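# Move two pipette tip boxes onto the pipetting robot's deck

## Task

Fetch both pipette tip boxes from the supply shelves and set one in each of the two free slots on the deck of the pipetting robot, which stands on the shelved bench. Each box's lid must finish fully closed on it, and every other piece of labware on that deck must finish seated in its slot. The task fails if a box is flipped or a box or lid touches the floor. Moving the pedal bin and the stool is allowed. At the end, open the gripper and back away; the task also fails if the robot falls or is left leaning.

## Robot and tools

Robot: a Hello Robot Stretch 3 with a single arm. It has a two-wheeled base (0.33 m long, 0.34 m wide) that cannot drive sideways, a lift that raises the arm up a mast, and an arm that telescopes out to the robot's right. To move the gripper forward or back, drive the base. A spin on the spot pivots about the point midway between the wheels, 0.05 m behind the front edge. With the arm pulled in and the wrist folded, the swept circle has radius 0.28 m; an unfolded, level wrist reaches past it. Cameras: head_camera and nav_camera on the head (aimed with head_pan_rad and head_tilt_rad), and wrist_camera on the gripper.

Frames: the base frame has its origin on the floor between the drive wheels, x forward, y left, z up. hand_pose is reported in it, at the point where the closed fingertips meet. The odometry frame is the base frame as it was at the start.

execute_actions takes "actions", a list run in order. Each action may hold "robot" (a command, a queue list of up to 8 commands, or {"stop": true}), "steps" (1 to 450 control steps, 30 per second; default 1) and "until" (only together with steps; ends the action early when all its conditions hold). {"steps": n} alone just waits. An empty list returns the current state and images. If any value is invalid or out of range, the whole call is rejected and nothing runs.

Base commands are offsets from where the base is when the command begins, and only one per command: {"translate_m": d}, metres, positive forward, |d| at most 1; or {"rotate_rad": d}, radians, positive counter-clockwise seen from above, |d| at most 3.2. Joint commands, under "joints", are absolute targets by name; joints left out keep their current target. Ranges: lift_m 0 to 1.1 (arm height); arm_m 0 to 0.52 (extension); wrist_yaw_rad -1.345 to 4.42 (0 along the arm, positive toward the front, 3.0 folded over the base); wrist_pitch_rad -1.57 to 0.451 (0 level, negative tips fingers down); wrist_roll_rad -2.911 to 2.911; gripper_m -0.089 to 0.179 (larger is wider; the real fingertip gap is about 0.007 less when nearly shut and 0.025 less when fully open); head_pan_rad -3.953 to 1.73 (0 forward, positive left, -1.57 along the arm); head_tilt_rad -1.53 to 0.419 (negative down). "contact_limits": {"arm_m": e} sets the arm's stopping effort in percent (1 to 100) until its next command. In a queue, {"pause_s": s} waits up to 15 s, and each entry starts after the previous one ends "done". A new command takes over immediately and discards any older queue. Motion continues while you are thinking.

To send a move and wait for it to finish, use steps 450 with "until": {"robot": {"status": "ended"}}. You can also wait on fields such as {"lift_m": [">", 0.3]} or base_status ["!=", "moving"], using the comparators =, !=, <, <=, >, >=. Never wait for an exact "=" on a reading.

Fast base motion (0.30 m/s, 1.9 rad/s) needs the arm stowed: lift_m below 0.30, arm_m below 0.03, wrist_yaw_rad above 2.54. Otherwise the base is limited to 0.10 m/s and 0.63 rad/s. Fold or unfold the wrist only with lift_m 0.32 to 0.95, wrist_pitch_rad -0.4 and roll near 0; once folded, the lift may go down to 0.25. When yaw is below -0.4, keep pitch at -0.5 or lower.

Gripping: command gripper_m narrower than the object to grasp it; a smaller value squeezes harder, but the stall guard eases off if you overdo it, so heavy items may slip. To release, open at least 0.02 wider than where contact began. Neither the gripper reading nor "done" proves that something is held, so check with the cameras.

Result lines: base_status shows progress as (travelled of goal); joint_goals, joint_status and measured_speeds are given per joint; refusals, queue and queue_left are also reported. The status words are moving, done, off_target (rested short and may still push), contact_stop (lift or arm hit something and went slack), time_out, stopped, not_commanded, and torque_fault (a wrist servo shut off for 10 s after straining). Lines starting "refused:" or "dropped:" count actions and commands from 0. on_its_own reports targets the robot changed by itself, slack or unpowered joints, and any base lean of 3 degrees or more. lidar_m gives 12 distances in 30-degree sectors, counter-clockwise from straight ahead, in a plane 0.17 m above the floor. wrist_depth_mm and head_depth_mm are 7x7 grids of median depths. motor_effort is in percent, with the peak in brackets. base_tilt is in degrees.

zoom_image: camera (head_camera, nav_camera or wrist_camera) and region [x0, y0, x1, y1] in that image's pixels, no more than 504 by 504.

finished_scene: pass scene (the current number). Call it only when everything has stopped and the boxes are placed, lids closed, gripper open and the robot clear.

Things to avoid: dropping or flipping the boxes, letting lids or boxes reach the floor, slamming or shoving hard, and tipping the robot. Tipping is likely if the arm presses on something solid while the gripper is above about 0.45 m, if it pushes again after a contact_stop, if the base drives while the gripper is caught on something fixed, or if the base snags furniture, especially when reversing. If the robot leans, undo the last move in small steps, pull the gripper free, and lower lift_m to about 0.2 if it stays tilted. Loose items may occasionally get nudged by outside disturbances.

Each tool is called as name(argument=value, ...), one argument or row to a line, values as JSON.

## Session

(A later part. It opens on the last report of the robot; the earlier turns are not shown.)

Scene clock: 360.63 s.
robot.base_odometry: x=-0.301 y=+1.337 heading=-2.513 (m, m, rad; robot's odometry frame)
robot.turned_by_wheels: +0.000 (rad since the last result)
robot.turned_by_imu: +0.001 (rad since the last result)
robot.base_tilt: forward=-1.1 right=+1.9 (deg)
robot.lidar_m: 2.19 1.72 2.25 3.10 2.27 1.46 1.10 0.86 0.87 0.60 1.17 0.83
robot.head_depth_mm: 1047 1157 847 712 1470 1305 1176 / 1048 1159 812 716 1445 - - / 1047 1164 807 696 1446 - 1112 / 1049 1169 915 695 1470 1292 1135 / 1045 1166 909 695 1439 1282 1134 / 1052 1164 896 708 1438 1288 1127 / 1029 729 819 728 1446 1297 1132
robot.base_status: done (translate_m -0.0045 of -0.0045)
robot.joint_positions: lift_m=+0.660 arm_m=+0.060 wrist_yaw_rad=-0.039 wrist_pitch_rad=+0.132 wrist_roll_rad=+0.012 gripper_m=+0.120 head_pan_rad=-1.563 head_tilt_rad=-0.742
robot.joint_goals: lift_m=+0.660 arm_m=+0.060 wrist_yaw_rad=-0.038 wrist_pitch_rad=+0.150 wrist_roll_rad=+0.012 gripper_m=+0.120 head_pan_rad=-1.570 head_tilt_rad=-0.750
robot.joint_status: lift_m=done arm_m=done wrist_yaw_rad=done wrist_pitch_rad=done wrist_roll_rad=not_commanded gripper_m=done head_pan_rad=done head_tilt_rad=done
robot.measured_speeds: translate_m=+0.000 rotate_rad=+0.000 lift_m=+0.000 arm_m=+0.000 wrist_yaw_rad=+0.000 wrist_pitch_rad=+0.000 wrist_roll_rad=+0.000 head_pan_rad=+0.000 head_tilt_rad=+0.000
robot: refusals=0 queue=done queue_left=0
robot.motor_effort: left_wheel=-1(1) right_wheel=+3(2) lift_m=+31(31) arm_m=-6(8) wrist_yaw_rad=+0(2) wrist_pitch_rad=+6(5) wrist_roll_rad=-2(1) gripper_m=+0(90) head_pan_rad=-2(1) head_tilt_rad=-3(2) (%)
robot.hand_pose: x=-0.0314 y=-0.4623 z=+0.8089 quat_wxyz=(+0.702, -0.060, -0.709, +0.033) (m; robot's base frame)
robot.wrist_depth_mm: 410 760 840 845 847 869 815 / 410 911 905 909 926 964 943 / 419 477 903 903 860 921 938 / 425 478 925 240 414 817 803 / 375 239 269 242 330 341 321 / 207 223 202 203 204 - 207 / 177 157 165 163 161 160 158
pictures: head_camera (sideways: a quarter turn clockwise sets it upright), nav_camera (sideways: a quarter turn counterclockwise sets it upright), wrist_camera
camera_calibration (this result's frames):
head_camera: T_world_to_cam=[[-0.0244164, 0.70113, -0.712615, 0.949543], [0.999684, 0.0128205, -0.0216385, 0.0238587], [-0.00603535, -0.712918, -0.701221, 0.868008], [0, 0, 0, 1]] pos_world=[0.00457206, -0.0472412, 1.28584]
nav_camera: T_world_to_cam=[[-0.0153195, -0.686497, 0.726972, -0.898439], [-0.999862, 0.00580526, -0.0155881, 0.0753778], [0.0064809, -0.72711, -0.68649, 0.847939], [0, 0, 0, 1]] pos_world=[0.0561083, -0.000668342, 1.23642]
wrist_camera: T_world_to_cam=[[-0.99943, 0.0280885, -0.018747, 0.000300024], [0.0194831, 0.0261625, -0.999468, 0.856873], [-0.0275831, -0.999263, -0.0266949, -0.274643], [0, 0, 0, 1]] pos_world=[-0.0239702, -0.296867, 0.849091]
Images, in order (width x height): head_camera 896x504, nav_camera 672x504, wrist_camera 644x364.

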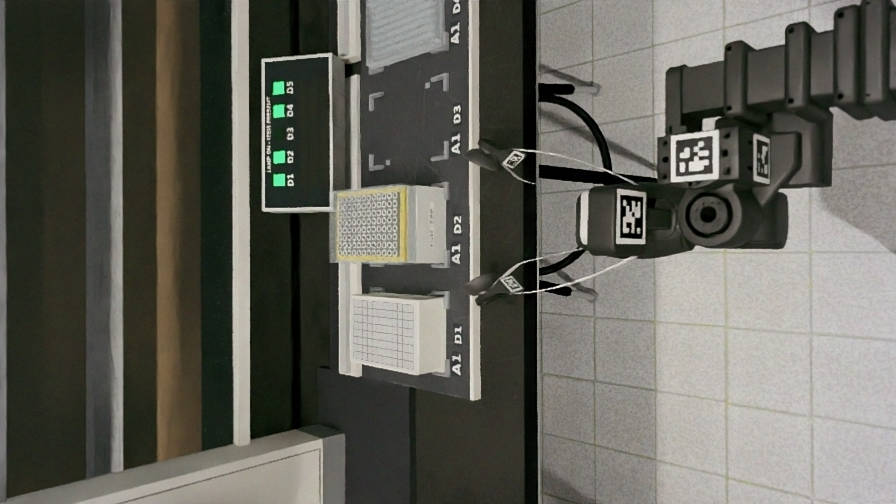

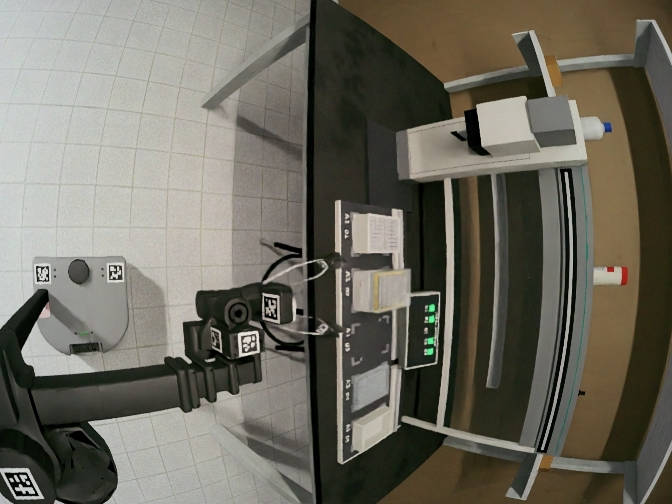

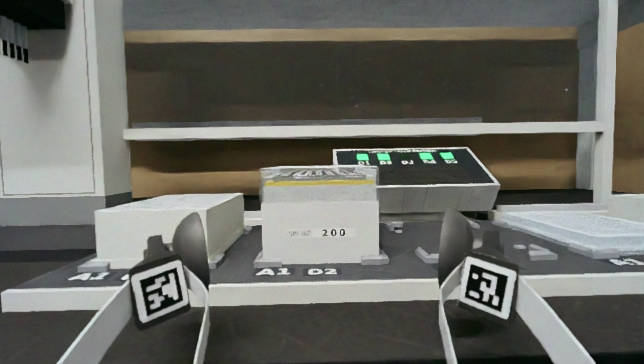

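execute_actions(
  actions=[
    {"robot": [{"joints": {"arm_m": 0.0, "lift_m": 0.70, "wrist_yaw_rad": 0.0, "wrist_roll_rad": 0.0}}, {"base": {"rotate_rad": -0.605}}, {"base": {"translate_m": -0.532}, "joints": {"gripper_m": 0.16}}, {"base": {"rotate_rad": -0.955}, "joints": {"lift_m": 0.50, "wrist_pitch_rad": 0.0, "head_tilt_rad": -0.8}}], "steps": 450, "until": {"robot": {"status": "ended"}}},
  ],
)

Scene clock: 383.57 s.
robot.base_odometry: x=+0.231 y=+1.350 heading=+2.211 (m, m, rad; robot's odometry frame)
robot.turned_by_wheels: -1.560 (rad since the last result)
robot.turned_by_imu: -1.568 (rad since the last result)
robot.base_tilt: forward=-1.0 right=+2.0 (deg)
robot.lidar_m: 1.35 0.94 1.36 2.06 2.10 2.87 2.79 0.94 0.94 0.69 0.68 0.83
robot.head_depth_mm: 850 661 1224 1053 1366 1271 1122 / 762 661 1219 1065 1384 1267 1180 / 847 664 1214 1065 1382 1263 - / 848 664 1221 1060 1379 1291 1113 / 779 664 1196 1028 1368 1264 1117 / 759 657 812 1528 1472 1269 1118 / 553 1096 1379 1633 1467 1267 1121
robot.base_status: done (rotate_rad -0.9548 of -0.9550)
robot.joint_positions: lift_m=+0.500 arm_m=+0.000 wrist_yaw_rad=-0.001 wrist_pitch_rad=-0.016 wrist_roll_rad=+0.006 gripper_m=+0.160 head_pan_rad=-1.563 head_tilt_rad=-0.790
robot.joint_goals: lift_m=+0.500 arm_m=+0.000 wrist_yaw_rad=+0.000 wrist_pitch_rad=+0.000 wrist_roll_rad=+0.000 gripper_m=+0.160 head_pan_rad=-1.570 head_tilt_rad=-0.800
robot.joint_status: lift_m=done arm_m=done wrist_yaw_rad=done wrist_pitch_rad=done wrist_roll_rad=done gripper_m=done head_pan_rad=done head_tilt_rad=done
robot.measured_speeds: translate_m=+0.000 rotate_rad=+0.000 lift_m=+0.000 arm_m=+0.000 wrist_yaw_rad=+0.000 wrist_pitch_rad=+0.000 wrist_roll_rad=+0.000 head_pan_rad=+0.000 head_tilt_rad=+0.000
robot: refusals=0 queue=done queue_left=0
robot.motor_effort: left_wheel=+5(9) right_wheel=-4(10) lift_m=+31(46) arm_m=-6(7) wrist_yaw_rad=+0(2) wrist_pitch_rad=+5(6) wrist_roll_rad=-3(3) gripper_m=+0(94) head_pan_rad=-1(2) head_tilt_rad=-4(9) (%)
robot.hand_pose: x=-0.0216 y=-0.4012 z=+0.6108 quat_wxyz=(+0.705, +0.006, -0.709, -0.006) (m; robot's base frame)
robot.wrist_depth_mm: 847 399 676 803 789 775 770 / 871 434 664 838 816 808 767 / 892 430 660 851 847 850 780 / 920 914 590 576 666 658 638 / 959 432 434 429 429 425 427 / - 442 662 933 921 938 737 / - 919 661 889 885 875 731
pictures: head_camera (sideways: a quarter turn clockwise sets it upright), nav_camera (sideways: a quarter turn counterclockwise sets it upright), wrist_camera
camera_calibration (this result's frames):
head_camera: T_world_to_cam=[[-0.0246642, 0.734302, -0.678375, 0.904925], [0.999676, 0.0138463, -0.0213582, 0.0234926], [-0.00629042, -0.678682, -0.734406, 0.911167], [0, 0, 0, 1]] pos_world=[0.00456597, -0.046421, 1.28355]
nav_camera: T_world_to_cam=[[-0.0150665, -0.72037, 0.693427, -0.854725], [-0.999867, 0.00653276, -0.0149381, 0.0745307], [0.00623096, -0.69356, -0.720372, 0.892007], [0, 0, 0, 1]] pos_world=[0.056085, 0.00245529, 1.23638]
wrist_camera: T_world_to_cam=[[-0.99988, -0.00734205, -0.0136467, -0.0126462], [0.0121614, 0.174004, -0.98467, 0.707253], [0.00960409, -0.984718, -0.173894, -0.121994], [0, 0, 0, 1]] pos_world=[-0.0200743, -0.243288, 0.675024]
Images, in order (width x height): head_camera 896x504, nav_camera 672x504, wrist_camera 644x364.

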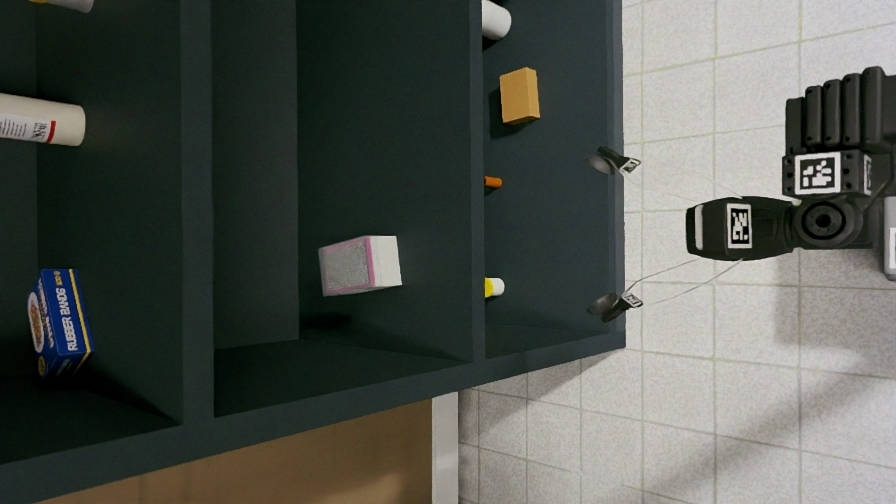

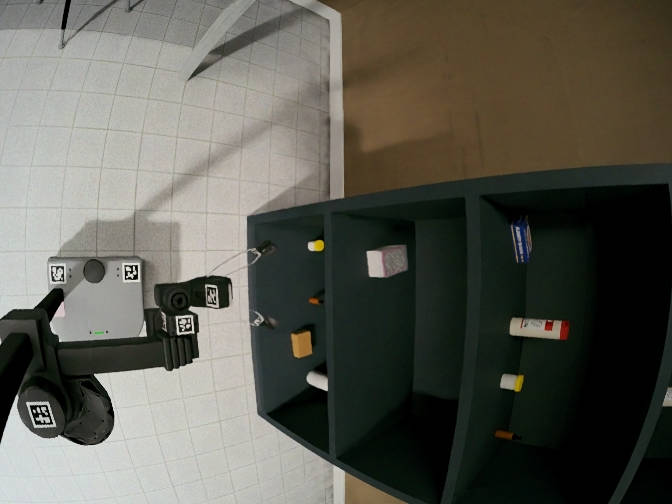

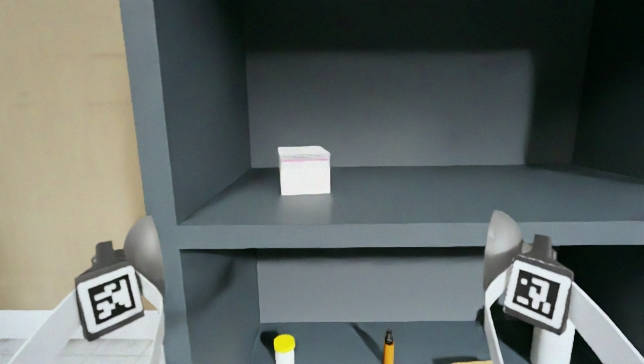

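zoom_image(
  camera="head_camera",
  region=[290, 210, 430, 320],
)

Region (290, 210, 430, 320) of head_camera's 896x504 image, scaled by 3.600, with more detail than that image has; it fills the top 396 rows of this view, and the rest is white.

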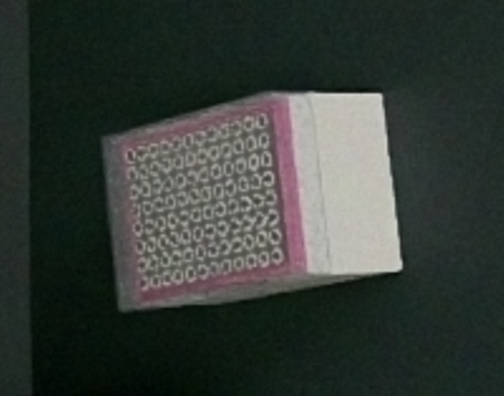

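execute_actions(
  actions=[
    {"robot": {"joints": {"lift_m": 0.49, "wrist_pitch_rad": -0.06, "wrist_yaw_rad": 0.17, "arm_m": 0.33}}, "steps": 450, "until": {"robot": {"status": "ended"}}},
  ],
)

Scene clock: 407.13 s.
robot.base_odometry: x=+0.231 y=+1.350 heading=+2.211 (m, m, rad; robot's odometry frame)
robot.turned_by_wheels: +0.000 (rad since the last result)
robot.turned_by_imu: +0.001 (rad since the last result)
robot.base_tilt: forward=-1.1 right=+2.0 (deg)
robot.lidar_m: 1.35 0.94 1.36 2.06 2.10 2.88 2.78 0.94 0.94 0.69 0.68 0.83
robot.head_depth_mm: 850 661 1226 1058 1370 1277 1116 / 762 662 1222 1058 1379 1268 - / 847 662 1223 1030 1348 1271 1119 / 855 664 1219 1055 1378 1270 1117 / 778 662 1205 1033 1373 1251 1117 / 758 659 816 1538 1481 1254 1121 / 552 1104 1371 1650 1488 1269 1119
robot.base_status: done (rotate_rad -0.9548 of -0.9550)
robot.joint_positions: lift_m=+0.490 arm_m=+0.330 wrist_yaw_rad=+0.170 wrist_pitch_rad=-0.075 wrist_roll_rad=+0.005 gripper_m=+0.160 head_pan_rad=-1.563 head_tilt_rad=-0.790
robot.joint_goals: lift_m=+0.490 arm_m=+0.330 wrist_yaw_rad=+0.170 wrist_pitch_rad=-0.060 wrist_roll_rad=+0.000 gripper_m=+0.160 head_pan_rad=-1.570 head_tilt_rad=-0.800
robot.joint_status: lift_m=done arm_m=done wrist_yaw_rad=done wrist_pitch_rad=done wrist_roll_rad=done gripper_m=done head_pan_rad=done head_tilt_rad=done
robot.measured_speeds: translate_m=+0.000 rotate_rad=+0.000 lift_m=+0.000 arm_m=+0.000 wrist_yaw_rad=+0.000 wrist_pitch_rad=+0.000 wrist_roll_rad=+0.000 head_pan_rad=+0.000 head_tilt_rad=+0.000
robot: refusals=0 queue=done queue_left=0
robot.motor_effort: left_wheel=+5(4) right_wheel=-4(4) lift_m=+30(31) arm_m=+5(3) wrist_yaw_rad=+0(2) wrist_pitch_rad=+4(3) wrist_roll_rad=-3(3) gripper_m=+0(0) head_pan_rad=-2(3) head_tilt_rad=-4(4) (%)
robot.hand_pose: x=+0.0214 y=-0.7247 z=+0.5857 quat_wxyz=(+0.705, +0.087, -0.703, +0.033) (m; robot's base frame)
robot.wrist_depth_mm: 187 242 384 493 468 451 429 / 187 243 387 507 496 468 449 / 188 244 393 532 507 485 462 / 190 246 387 253 372 454 445 / 191 263 300 258 259 316 289 / 188 220 220 218 216 211 214 / - 170 172 173 172 170 169
pictures: head_camera (sideways: a quarter turn clockwise sets it upright), nav_camera (sideways: a quarter turn counterclockwise sets it upright), wrist_camera
camera_calibration (this result's frames):
head_camera: T_world_to_cam=[[-0.0246644, 0.734317, -0.678358, 0.904903], [0.999676, 0.0138469, -0.0213581, 0.0234924], [-0.00629046, -0.678665, -0.734421, 0.911186], [0, 0, 0, 1]] pos_world=[0.00456597, -0.0464206, 1.28354]
nav_camera: T_world_to_cam=[[-0.0150663, -0.720385, 0.693411, -0.854704], [-0.999867, 0.00653297, -0.0149378, 0.0745303], [0.00623092, -0.693544, -0.720388, 0.892027], [0, 0, 0, 1]] pos_world=[0.056085, 0.00245674, 1.23638]
wrist_camera: T_world_to_cam=[[-0.984326, -0.175813, -0.0138708, -0.0946779], [-0.027502, 0.230712, -0.972633, 0.773206], [0.174202, -0.957007, -0.231931, -0.39482], [0, 0, 0, 1]] pos_world=[-0.00315075, -0.572879, 0.659162]
Images, in order (width x height): head_camera 896x504, nav_camera 672x504, wrist_camera 644x364.

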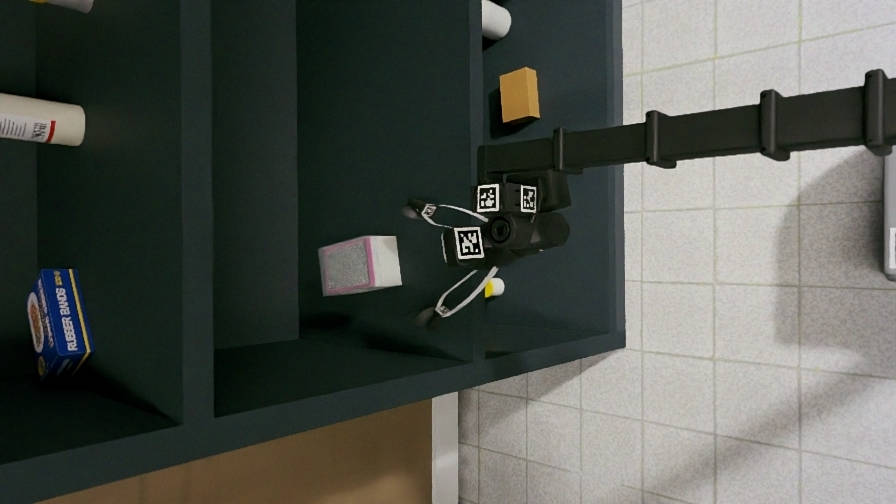

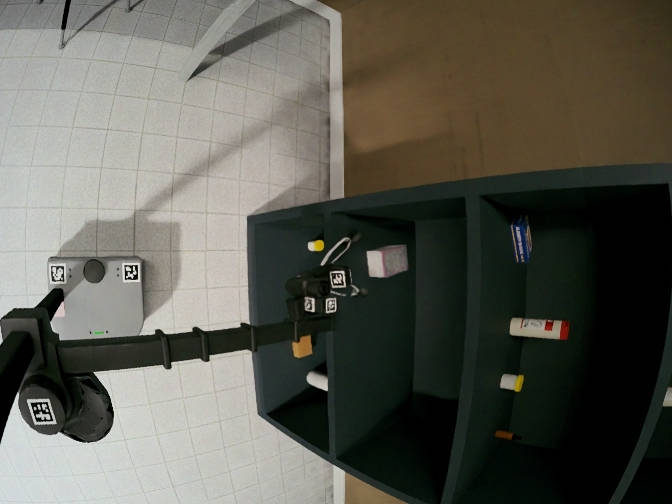

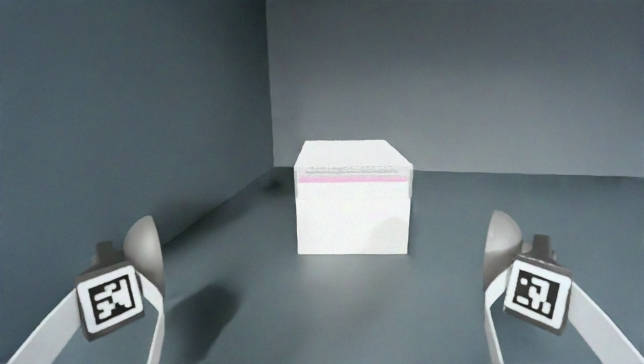

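execute_actions(
  actions=[
    {"robot": [{"joints": {"lift_m": 0.475}}, {"joints": {"arm_m": 0.46}, "contact_limits": {"arm_m": 20}}, {"joints": {"gripper_m": 0.04}}], "steps": 450, "until": {"robot": {"status": "ended"}}},
  ],
)

Scene clock: 415.70 s.
robot.base_odometry: x=+0.231 y=+1.350 heading=+2.211 (m, m, rad; robot's odometry frame)
robot.turned_by_wheels: +0.000 (rad since the last result)
robot.turned_by_imu: +0.001 (rad since the last result)
robot.base_tilt: forward=-1.2 right=+1.9 (deg)
robot.lidar_m: 1.35 0.94 1.36 2.05 2.10 2.88 2.79 0.94 0.94 0.69 0.68 0.83
robot.head_depth_mm: 850 662 1226 1057 1371 1261 1119 / 764 661 1223 1057 1369 1277 1132 / 847 662 1217 1090 1377 1267 1113 / 849 664 1221 1070 1370 1270 1118 / 776 665 1185 1027 1370 1265 1115 / 760 660 817 1533 1467 1261 1119 / 552 1098 1373 1638 1467 1267 1118
robot.base_status: done (rotate_rad -0.9549 of -0.9550)
robot.joint_positions: lift_m=+0.475 arm_m=+0.460 wrist_yaw_rad=+0.170 wrist_pitch_rad=-0.075 wrist_roll_rad=+0.005 gripper_m=+0.041 head_pan_rad=-1.563 head_tilt_rad=-0.790
robot.joint_goals: lift_m=+0.475 arm_m=+0.460 wrist_yaw_rad=+0.170 wrist_pitch_rad=-0.060 wrist_roll_rad=+0.000 gripper_m=+0.040 head_pan_rad=-1.570 head_tilt_rad=-0.800
robot.joint_status: lift_m=done arm_m=done wrist_yaw_rad=done wrist_pitch_rad=done wrist_roll_rad=done gripper_m=done head_pan_rad=done head_tilt_rad=done
robot.measured_speeds: translate_m=+0.000 rotate_rad=+0.000 lift_m=+0.000 arm_m=+0.000 wrist_yaw_rad=+0.000 wrist_pitch_rad=+0.000 wrist_roll_rad=+0.000 head_pan_rad=+0.000 head_tilt_rad=+0.000
robot: refusals=0 queue=done queue_left=0
robot.motor_effort: left_wheel=+4(5) right_wheel=-3(4) lift_m=+31(32) arm_m=+4(7) wrist_yaw_rad=-1(1) wrist_pitch_rad=+5(5) wrist_roll_rad=-3(3) gripper_m=-32(100) head_pan_rad=-2(2) head_tilt_rad=-3(3) (%)
robot.contact_limits: arm_m 20 (drawing in: default 32, maximum 52; extending or still: default 43, maximum 70)
robot.hand_pose: x=+0.0214 y=-0.8547 z=+0.5707 quat_wxyz=(+0.705, +0.087, -0.703, +0.033) (m; robot's base frame)
robot.wrist_depth_mm: 189 244 380 371 354 345 329 / 190 245 392 380 367 356 338 / 191 246 399 402 382 366 351 / 191 249 334 165 359 373 357 / 193 239 129 128 128 255 253 / 185 204 132 131 131 193 187 / 152 152 140 138 139 149 148
pictures: head_camera (sideways: a quarter turn clockwise sets it upright), nav_camera (sideways: a quarter turn counterclockwise sets it upright), wrist_camera
camera_calibration (this result's frames):
head_camera: T_world_to_cam=[[-0.0246645, 0.734321, -0.678354, 0.904898], [0.999676, 0.013847, -0.0213581, 0.0234923], [-0.00629049, -0.678661, -0.734424, 0.911191], [0, 0, 0, 1]] pos_world=[0.00456597, -0.0464205, 1.28354]
nav_camera: T_world_to_cam=[[-0.0150662, -0.720389, 0.693407, -0.854699], [-0.999867, 0.00653305, -0.0149377, 0.0745302], [0.00623089, -0.69354, -0.720392, 0.892032], [0, 0, 0, 1]] pos_world=[0.056085, 0.00245711, 1.23638]
wrist_camera: T_world_to_cam=[[-0.98432, -0.175845, -0.0138724, -0.117764], [-0.0275226, 0.230791, -0.972614, 0.788648], [0.174231, -0.956982, -0.232012, -0.522665], [0, 0, 0, 1]] pos_world=[-0.00314706, -0.702901, 0.644152]
Images, in order (width x height): head_camera 896x504, nav_camera 672x504, wrist_camera 644x364.

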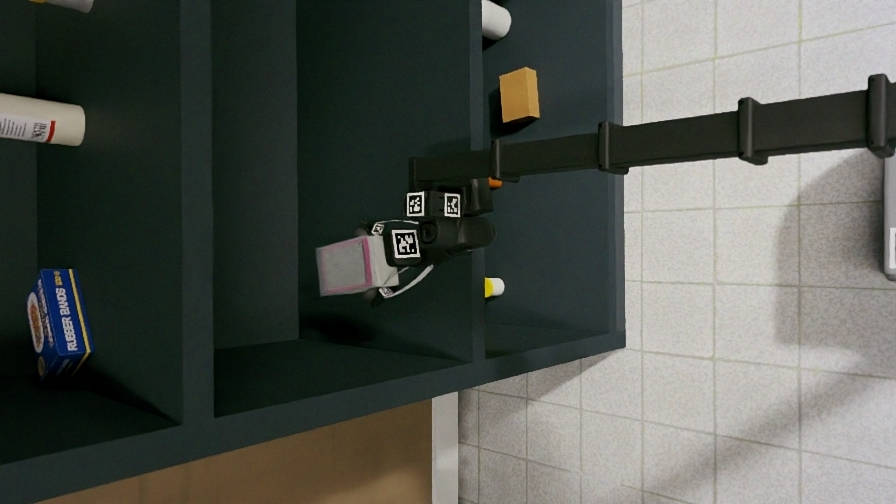

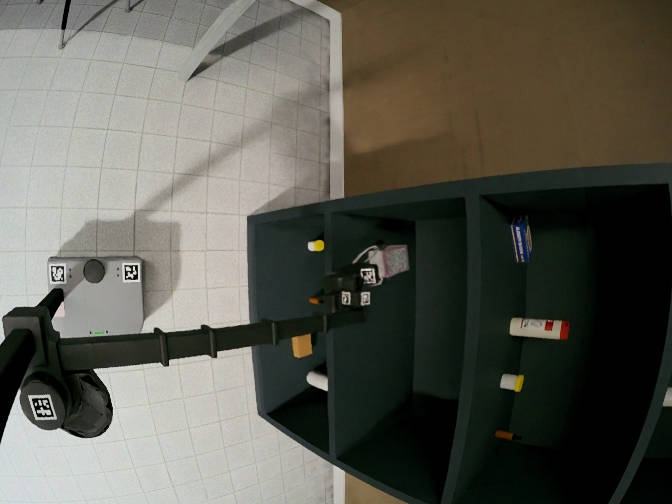

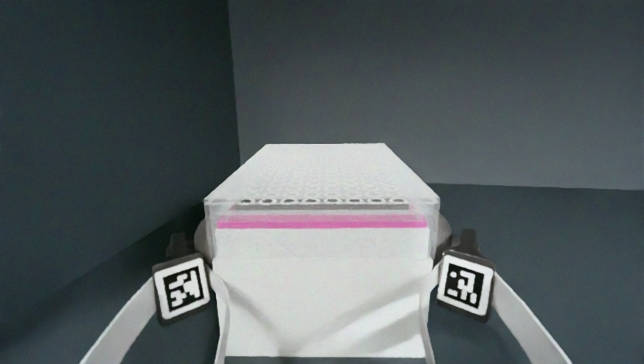

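execute_actions(
  actions=[
    {"robot": [{"joints": {"lift_m": 0.49}}, {"pause_s": 0.5}, {"joints": {"lift_m": 0.52}}, {"pause_s": 1.0}], "steps": 450, "until": {"robot": {"status": "ended"}}},
  ],
)

Scene clock: 421.07 s.
robot.base_odometry: x=+0.231 y=+1.350 heading=+2.211 (m, m, rad; robot's odometry frame)
robot.turned_by_wheels: +0.000 (rad since the last result)
robot.turned_by_imu: +0.001 (rad since the last result)
robot.base_tilt: forward=-0.9 right=+1.9 (deg)
robot.lidar_m: 1.35 0.94 1.36 2.06 2.10 2.87 2.78 0.94 0.94 0.69 0.68 0.83
robot.head_depth_mm: 849 662 1234 1055 1372 1273 1117 / 764 664 1222 1056 1378 1294 - / 849 662 1215 1504 1373 1277 1124 / 853 662 1219 1090 1367 1274 1124 / 775 662 1188 1031 1382 1272 1118 / 760 658 817 1530 1454 1267 1120 / 553 1094 1369 1643 1459 1272 1116
robot.base_status: done (rotate_rad -0.9549 of -0.9550)
robot.joint_positions: lift_m=+0.520 arm_m=+0.460 wrist_yaw_rad=+0.170 wrist_pitch_rad=-0.093 wrist_roll_rad=+0.005 gripper_m=+0.041 head_pan_rad=-1.563 head_tilt_rad=-0.790
robot.joint_goals: lift_m=+0.520 arm_m=+0.460 wrist_yaw_rad=+0.170 wrist_pitch_rad=-0.060 wrist_roll_rad=+0.000 gripper_m=+0.040 head_pan_rad=-1.570 head_tilt_rad=-0.800
robot.joint_status: lift_m=done arm_m=done wrist_yaw_rad=done wrist_pitch_rad=done wrist_roll_rad=done gripper_m=done head_pan_rad=done head_tilt_rad=done
robot.measured_speeds: translate_m=+0.000 rotate_rad=+0.000 lift_m=+0.000 arm_m=+0.000 wrist_yaw_rad=+0.000 wrist_pitch_rad=+0.000 wrist_roll_rad=+0.000 head_pan_rad=+0.000 head_tilt_rad=+0.000
robot: refusals=0 queue=done queue_left=0
robot.motor_effort: left_wheel=+4(4) right_wheel=-3(4) lift_m=+45(47) arm_m=+4(4) wrist_yaw_rad=+0(0) wrist_pitch_rad=+10(11) wrist_roll_rad=-3(3) gripper_m=-22(25) head_pan_rad=-2(1) head_tilt_rad=-4(4) (%)
robot.contact_limits: arm_m 20 (drawing in: default 32, maximum 52; extending or still: default 43, maximum 70)
robot.hand_pose: x=+0.0213 y=-0.8539 z=+0.6106 quat_wxyz=(+0.705, +0.093, -0.703, +0.027) (m; robot's base frame)
robot.wrist_depth_mm: 188 245 376 374 354 337 326 / 189 245 391 380 366 351 338 / 191 246 395 404 385 364 350 / 192 249 370 209 392 380 364 / 194 250 132 131 131 339 334 / 193 232 132 132 132 260 252 / 191 207 136 135 135 203 200
pictures: head_camera (sideways: a quarter turn clockwise sets it upright), nav_camera (sideways: a quarter turn counterclockwise sets it upright), wrist_camera
camera_calibration (this result's frames):
head_camera: T_world_to_cam=[[-0.0246644, 0.734321, -0.678354, 0.904898], [0.999676, 0.0138469, -0.0213581, 0.0234923], [-0.00629057, -0.678661, -0.734424, 0.911191], [0, 0, 0, 1]] pos_world=[0.00456597, -0.0464205, 1.28354]
nav_camera: T_world_to_cam=[[-0.0150663, -0.720389, 0.693407, -0.854699], [-0.999867, 0.00653317, -0.0149377, 0.0745302], [0.00623081, -0.69354, -0.720392, 0.892032], [0, 0, 0, 1]] pos_world=[0.056085, 0.00245711, 1.23638]
wrist_camera: T_world_to_cam=[[-0.984363, -0.175593, -0.0139956, -0.116914], [-0.0304814, 0.248052, -0.968267, 0.839421], [0.173493, -0.9527, -0.249525, -0.49824], [0, 0, 0, 1]] pos_world=[-0.00305812, -0.703423, 0.686824]
Images, in order (width x height): head_camera 896x504, nav_camera 672x504, wrist_camera 644x364.

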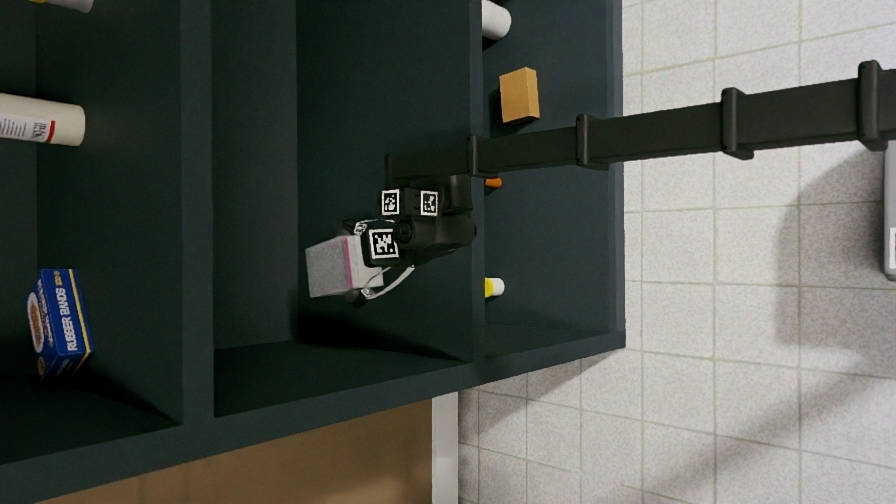

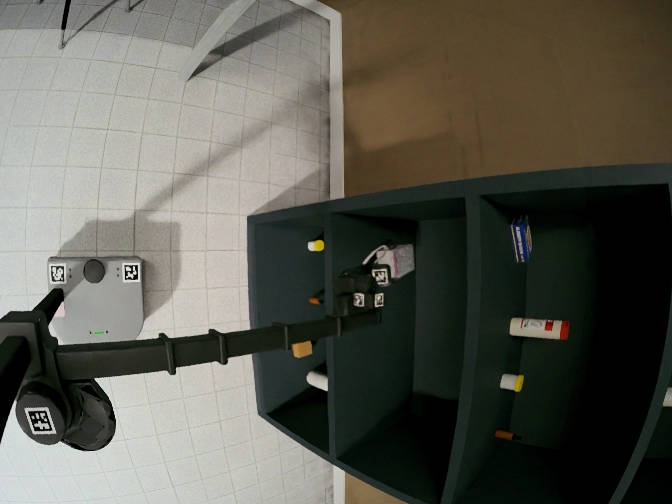

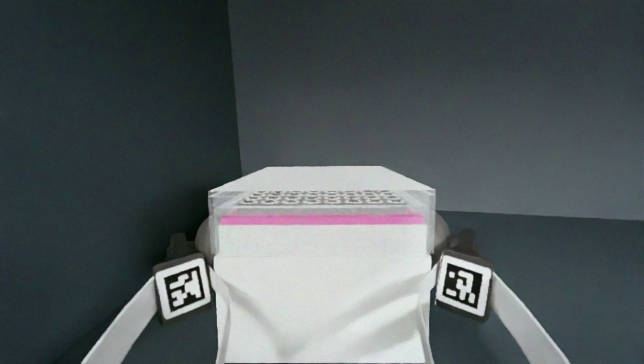

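execute_actions(
  actions=[
    {"robot": [{"joints": {"wrist_pitch_rad": 0.06}}, {"joints": {"wrist_pitch_rad": 0.18, "wrist_yaw_rad": 0.0}}, {"pause_s": 1.0}], "steps": 450, "until": {"robot": {"status": "ended"}}},
  ],
)

Scene clock: 426.43 s.
robot.base_odometry: x=+0.231 y=+1.350 heading=+2.211 (m, m, rad; robot's odometry frame)
robot.turned_by_wheels: +0.000 (rad since the last result)
robot.turned_by_imu: +0.001 (rad since the last result)
robot.base_tilt: forward=-1.1 right=+1.8 (deg)
robot.lidar_m: 1.36 0.94 1.36 2.06 2.10 2.88 2.79 0.94 0.94 0.69 0.68 0.83
robot.head_depth_mm: 851 660 1214 1053 1380 1264 1123 / 762 662 1222 1061 1374 1289 - / 849 663 1233 1499 1371 1266 1125 / 856 661 1135 1057 1369 1263 1114 / 776 664 1187 1032 1365 1268 1120 / 760 659 814 1547 1469 1265 1117 / 554 1099 1373 1645 1455 1271 1121
robot.base_status: done (rotate_rad -0.9549 of -0.9550)
robot.joint_positions: lift_m=+0.520 arm_m=+0.460 wrist_yaw_rad=+0.002 wrist_pitch_rad=+0.136 wrist_roll_rad=+0.005 gripper_m=+0.041 head_pan_rad=-1.563 head_tilt_rad=-0.790
robot.joint_goals: lift_m=+0.520 arm_m=+0.460 wrist_yaw_rad=+0.000 wrist_pitch_rad=+0.180 wrist_roll_rad=+0.000 gripper_m=+0.040 head_pan_rad=-1.570 head_tilt_rad=-0.800
robot.joint_status: lift_m=done arm_m=done wrist_yaw_rad=done wrist_pitch_rad=done wrist_roll_rad=done gripper_m=done head_pan_rad=done head_tilt_rad=done
robot.measured_speeds: translate_m=+0.000 rotate_rad=+0.000 lift_m=+0.000 arm_m=+0.000 wrist_yaw_rad=+0.000 wrist_pitch_rad=+0.000 wrist_roll_rad=+0.000 head_pan_rad=+0.000 head_tilt_rad=+0.000
robot: refusals=0 queue=done queue_left=0
robot.motor_effort: left_wheel=+4(4) right_wheel=-4(4) lift_m=+45(45) arm_m=+4(4) wrist_yaw_rad=-1(3) wrist_pitch_rad=+13(15) wrist_roll_rad=-3(3) gripper_m=-21(22) head_pan_rad=-2(2) head_tilt_rad=-3(4) (%)
robot.contact_limits: arm_m 20 (drawing in: default 32, maximum 52; extending or still: default 43, maximum 70)
robot.hand_pose: x=-0.0210 y=-0.8618 z=+0.6692 quat_wxyz=(+0.704, -0.047, -0.707, +0.048) (m; robot's base frame)
robot.wrist_depth_mm: 244 351 397 393 392 389 391 / 243 348 395 403 395 395 397 / 244 348 404 402 400 397 400 / 242 347 404 209 402 408 401 / 243 346 132 131 131 405 411 / 243 312 132 132 131 405 409 / 243 312 136 135 134 323 321
pictures: head_camera (sideways: a quarter turn clockwise sets it upright), nav_camera (sideways: a quarter turn counterclockwise sets it upright), wrist_camera
camera_calibration (this result's frames):
head_camera: T_world_to_cam=[[-0.0246645, 0.734321, -0.678354, 0.904898], [0.999676, 0.013847, -0.0213581, 0.0234923], [-0.00629049, -0.678661, -0.734424, 0.911191], [0, 0, 0, 1]] pos_world=[0.00456597, -0.0464205, 1.28354]
nav_camera: T_world_to_cam=[[-0.0150662, -0.720389, 0.693407, -0.854699], [-0.999867, 0.00653305, -0.0149377, 0.0745302], [0.00623089, -0.69354, -0.720392, 0.892032], [0, 0, 0, 1]] pos_world=[0.056085, 0.00245711, 1.23638]
wrist_camera: T_world_to_cam=[[-0.999859, -0.0116471, -0.0120734, -0.0193857], [0.0117959, 0.0236107, -0.999652, 0.725288], [0.0119281, -0.999653, -0.02347, -0.67893], [0, 0, 0, 1]] pos_world=[-0.0198401, -0.696045, 0.708867]
Images, in order (width x height): head_camera 896x504, nav_camera 672x504, wrist_camera 644x364.

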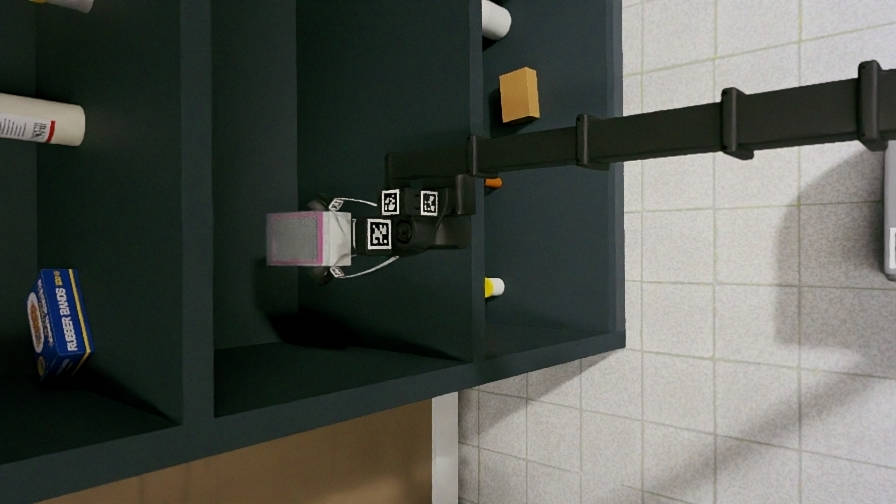

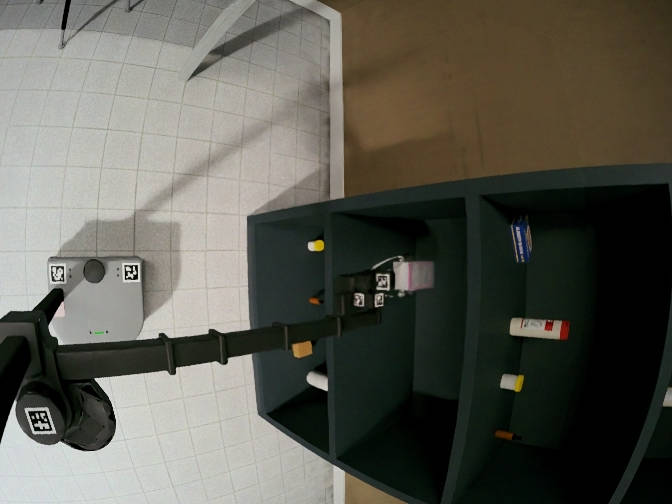

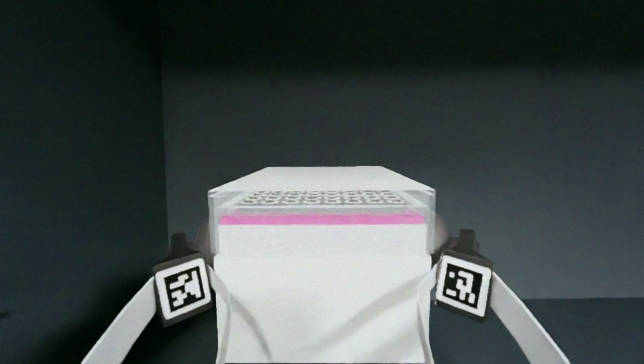

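execute_actions(
  actions=[
    {"robot": [{"joints": {"arm_m": 0.0}}, {"base": {"rotate_rad": 0.776}, "joints": {"lift_m": 0.76, "head_tilt_rad": -0.75}}, {"base": {"translate_m": 0.429}}, {"base": {"rotate_rad": 0.783}}], "steps": 450, "until": {"robot": {"status": "ended"}}},
    {"steps": 200, "until": {"robot": {"status": "ended"}}},
  ],
)

Scene clock: 445.87 s.
robot.base_odometry: x=-0.193 y=+1.416 heading=-2.514 (m, m, rad; robot's odometry frame)
robot.turned_by_wheels: +1.559 (rad since the last result)
robot.turned_by_imu: +1.571 (rad since the last result)
robot.base_tilt: forward=-0.9 right=+2.0 (deg)
robot.lidar_m: 2.32 1.84 2.43 3.09 1.38 1.33 0.96 0.75 0.83 0.58 0.83 0.94
robot.head_depth_mm: 1054 1160 874 701 1451 1349 - / 1039 1152 895 703 1459 1353 - / 1036 1156 809 512 1413 - 1083 / 1032 1157 804 509 1455 1254 1108 / 1027 1157 806 683 1443 1294 1127 / 1026 1145 898 687 1457 1283 1132 / 1028 1154 875 686 1473 1287 1128
robot.base_status: done (rotate_rad +0.7829 of +0.7830)
robot.joint_positions: lift_m=+0.760 arm_m=+0.000 wrist_yaw_rad=+0.000 wrist_pitch_rad=+0.138 wrist_roll_rad=+0.005 gripper_m=+0.041 head_pan_rad=-1.563 head_tilt_rad=-0.754
robot.joint_goals: lift_m=+0.760 arm_m=+0.000 wrist_yaw_rad=+0.000 wrist_pitch_rad=+0.180 wrist_roll_rad=+0.000 gripper_m=+0.040 head_pan_rad=-1.570 head_tilt_rad=-0.750
robot.joint_status: lift_m=done arm_m=done wrist_yaw_rad=done wrist_pitch_rad=done wrist_roll_rad=done gripper_m=done head_pan_rad=done head_tilt_rad=done
robot.measured_speeds: translate_m=+0.000 rotate_rad=+0.000 lift_m=+0.000 arm_m=+0.000 wrist_yaw_rad=+0.000 wrist_pitch_rad=+0.000 wrist_roll_rad=+0.000 head_pan_rad=+0.000 head_tilt_rad=+0.000
robot: refusals=0 queue=done queue_left=0
robot.motor_effort: left_wheel=-2(8) right_wheel=+4(9) lift_m=+44(46) arm_m=-6(8) wrist_yaw_rad=-1(2) wrist_pitch_rad=+12(13) wrist_roll_rad=-3(3) gripper_m=-21(22) head_pan_rad=-1(1) head_tilt_rad=+2(7) (%)
robot.hand_pose: x=-0.0214 y=-0.4025 z=+0.9097 quat_wxyz=(+0.704, -0.048, -0.707, +0.049) (m; robot's base frame)
robot.wrist_depth_mm: 489 537 543 532 530 531 729 / 487 961 987 996 984 869 968 / 498 - - 978 958 975 969 / 497 - - 208 890 959 963 / 499 920 132 131 131 840 - / 481 384 133 132 131 426 487 / 314 310 136 135 134 309 307
pictures: head_camera (sideways: a quarter turn clockwise sets it upright), nav_camera (sideways: a quarter turn counterclockwise sets it upright), wrist_camera
camera_calibration (this result's frames):
head_camera: T_world_to_cam=[[-0.0244788, 0.70949, -0.70429, 0.938695], [0.999682, 0.0130754, -0.0215737, 0.023774], [-0.00609745, -0.704594, -0.709584, 0.878885], [0, 0, 0, 1]] pos_world=[0.00457063, -0.0470484, 1.28527]
nav_camera: T_world_to_cam=[[-0.0152559, -0.695027, 0.718822, -0.887819], [-0.999863, 0.00598827, -0.0154305, 0.0751724], [0.0064201, -0.718959, -0.695023, 0.859037], [0, 0, 0, 1]] pos_world=[0.0561026, 0.00010437, 1.23639]
wrist_camera: T_world_to_cam=[[-0.999881, -0.0100052, -0.0117402, -0.0111919], [0.011521, 0.0216913, -0.999698, 0.95413], [0.0102568, -0.999715, -0.0215734, -0.215888], [0, 0, 0, 1]] pos_world=[-0.0199688, -0.236635, 0.949053]
Images, in order (width x height): head_camera 896x504, nav_camera 672x504, wrist_camera 644x364.

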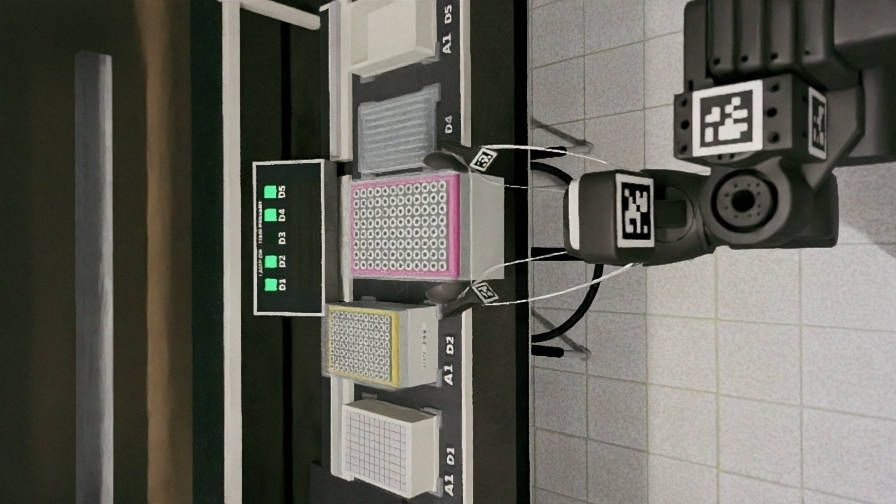

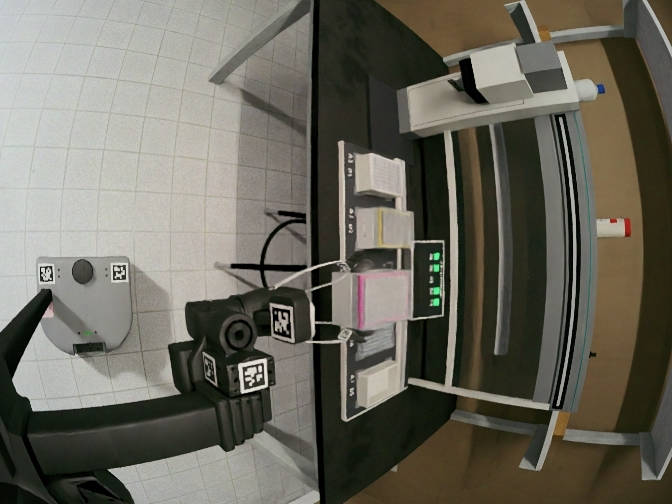

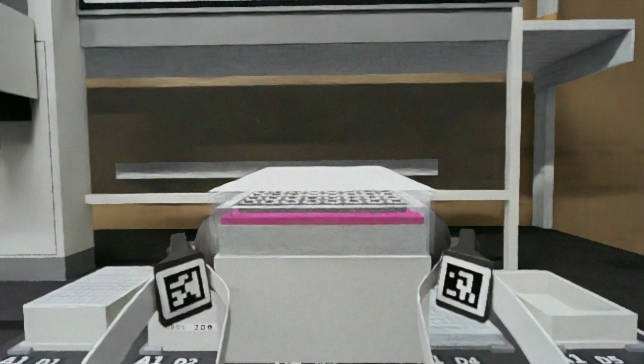

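execute_actions(
  actions=[
    {"robot": {"joints": {"arm_m": 0.16, "lift_m": 0.75}}, "steps": 450, "until": {"robot": {"status": "ended"}}},
  ],
)

zoom_image(
  camera="head_camera",
  region=[240, 130, 480, 330],
)

Scene clock: 451.57 s.
robot.base_odometry: x=-0.193 y=+1.416 heading=-2.514 (m, m, rad; robot's odometry frame)
robot.turned_by_wheels: +0.000 (rad since the last result)
robot.turned_by_imu: +0.001 (rad since the last result)
robot.base_tilt: forward=-1.1 right=+2.0 (deg)
robot.lidar_m: 2.33 1.85 2.42 3.09 1.38 1.33 0.96 0.75 0.83 0.58 0.83 0.94
robot.head_depth_mm: 1051 1163 871 702 1495 - - / 1035 1166 893 736 - 1273 1127 / 1034 1156 801 747 - 1272 1129 / 1034 1156 637 712 1395 1272 1123 / 1030 1153 805 689 1420 1289 1130 / 1031 1152 898 686 1460 1282 1129 / 1036 1157 879 687 1467 1287 1130
robot.base_status: done (rotate_rad +0.7829 of +0.7830)
robot.joint_positions: lift_m=+0.750 arm_m=+0.160 wrist_yaw_rad=+0.000 wrist_pitch_rad=+0.138 wrist_roll_rad=+0.005 gripper_m=+0.041 head_pan_rad=-1.563 head_tilt_rad=-0.754
robot.joint_goals: lift_m=+0.750 arm_m=+0.160 wrist_yaw_rad=+0.000 wrist_pitch_rad=+0.180 wrist_roll_rad=+0.000 gripper_m=+0.040 head_pan_rad=-1.570 head_tilt_rad=-0.750
robot.joint_status: lift_m=done arm_m=done wrist_yaw_rad=done wrist_pitch_rad=done wrist_roll_rad=done gripper_m=done head_pan_rad=done head_tilt_rad=done
robot.measured_speeds: translate_m=+0.000 rotate_rad=+0.000 lift_m=+0.000 arm_m=+0.000 wrist_yaw_rad=+0.000 wrist_pitch_rad=+0.000 wrist_roll_rad=+0.000 head_pan_rad=+0.000 head_tilt_rad=+0.000
robot: refusals=0 queue=done queue_left=0
robot.motor_effort: left_wheel=-2(2) right_wheel=+4(4) lift_m=+32(44) arm_m=+5(5) wrist_yaw_rad=+0(0) wrist_pitch_rad=+13(13) wrist_roll_rad=-3(3) gripper_m=-21(22) head_pan_rad=-2(2) head_tilt_rad=+3(2) (%)
robot.hand_pose: x=-0.0214 y=-0.5617 z=+0.9002 quat_wxyz=(+0.704, -0.048, -0.707, +0.049) (m; robot's base frame)
robot.wrist_depth_mm: 613 605 620 630 642 628 595 / 846 832 838 824 817 813 817 / 866 829 849 838 835 828 821 / 853 755 752 209 767 818 826 / 867 853 132 132 131 832 745 / 486 505 132 132 131 485 463 / 205 191 136 135 134 306 263
pictures: head_camera (sideways: a quarter turn clockwise sets it upright), nav_camera (sideways: a quarter turn counterclockwise sets it upright), wrist_camera
camera_calibration (this result's frames):
head_camera: T_world_to_cam=[[-0.0244787, 0.709481, -0.704299, 0.938707], [0.999682, 0.013075, -0.0215738, 0.0237741], [-0.00609746, -0.704603, -0.709575, 0.878873], [0, 0, 0, 1]] pos_world=[0.00457062, -0.0470487, 1.28527]
nav_camera: T_world_to_cam=[[-0.015256, -0.695018, 0.718831, -0.88783], [-0.999863, 0.00598819, -0.0154307, 0.0751726], [0.00642008, -0.718968, -0.695014, 0.859025], [0, 0, 0, 1]] pos_world=[0.0561026, 0.00010354, 1.23639]
wrist_camera: T_world_to_cam=[[-0.999881, -0.00999802, -0.0117394, -0.0128963], [0.0115211, 0.021618, -0.9997, 0.94802], [0.0102488, -0.999716, -0.0215003, -0.375407], [0, 0, 0, 1]] pos_world=[-0.0199696, -0.395923, 0.939512]
Images, in order (width x height): head_camera 896x504, nav_camera 672x504, wrist_camera 644x364.

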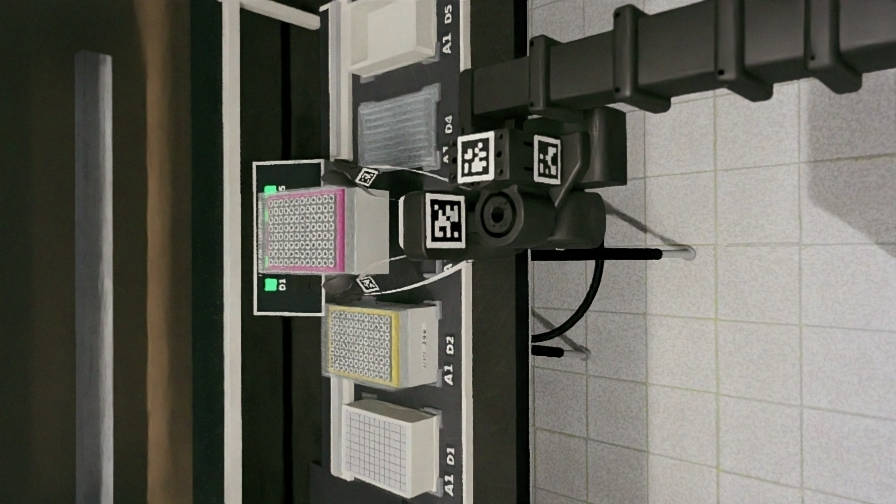

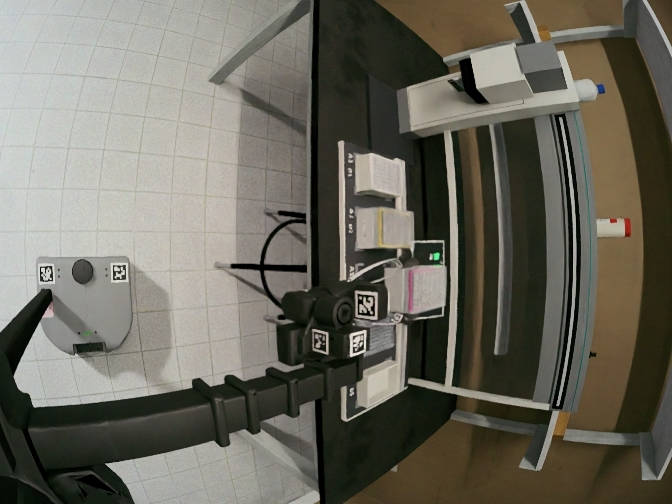

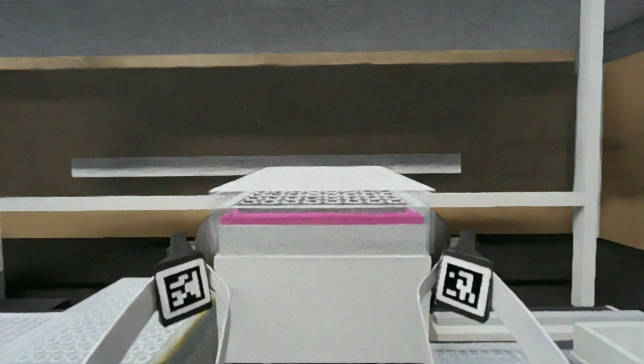

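Region (240, 130, 480, 330) of head_camera's 896x504 image, scaled by 2.100, with more detail than that image has.

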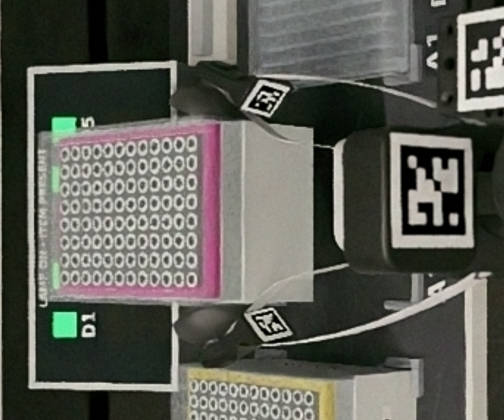

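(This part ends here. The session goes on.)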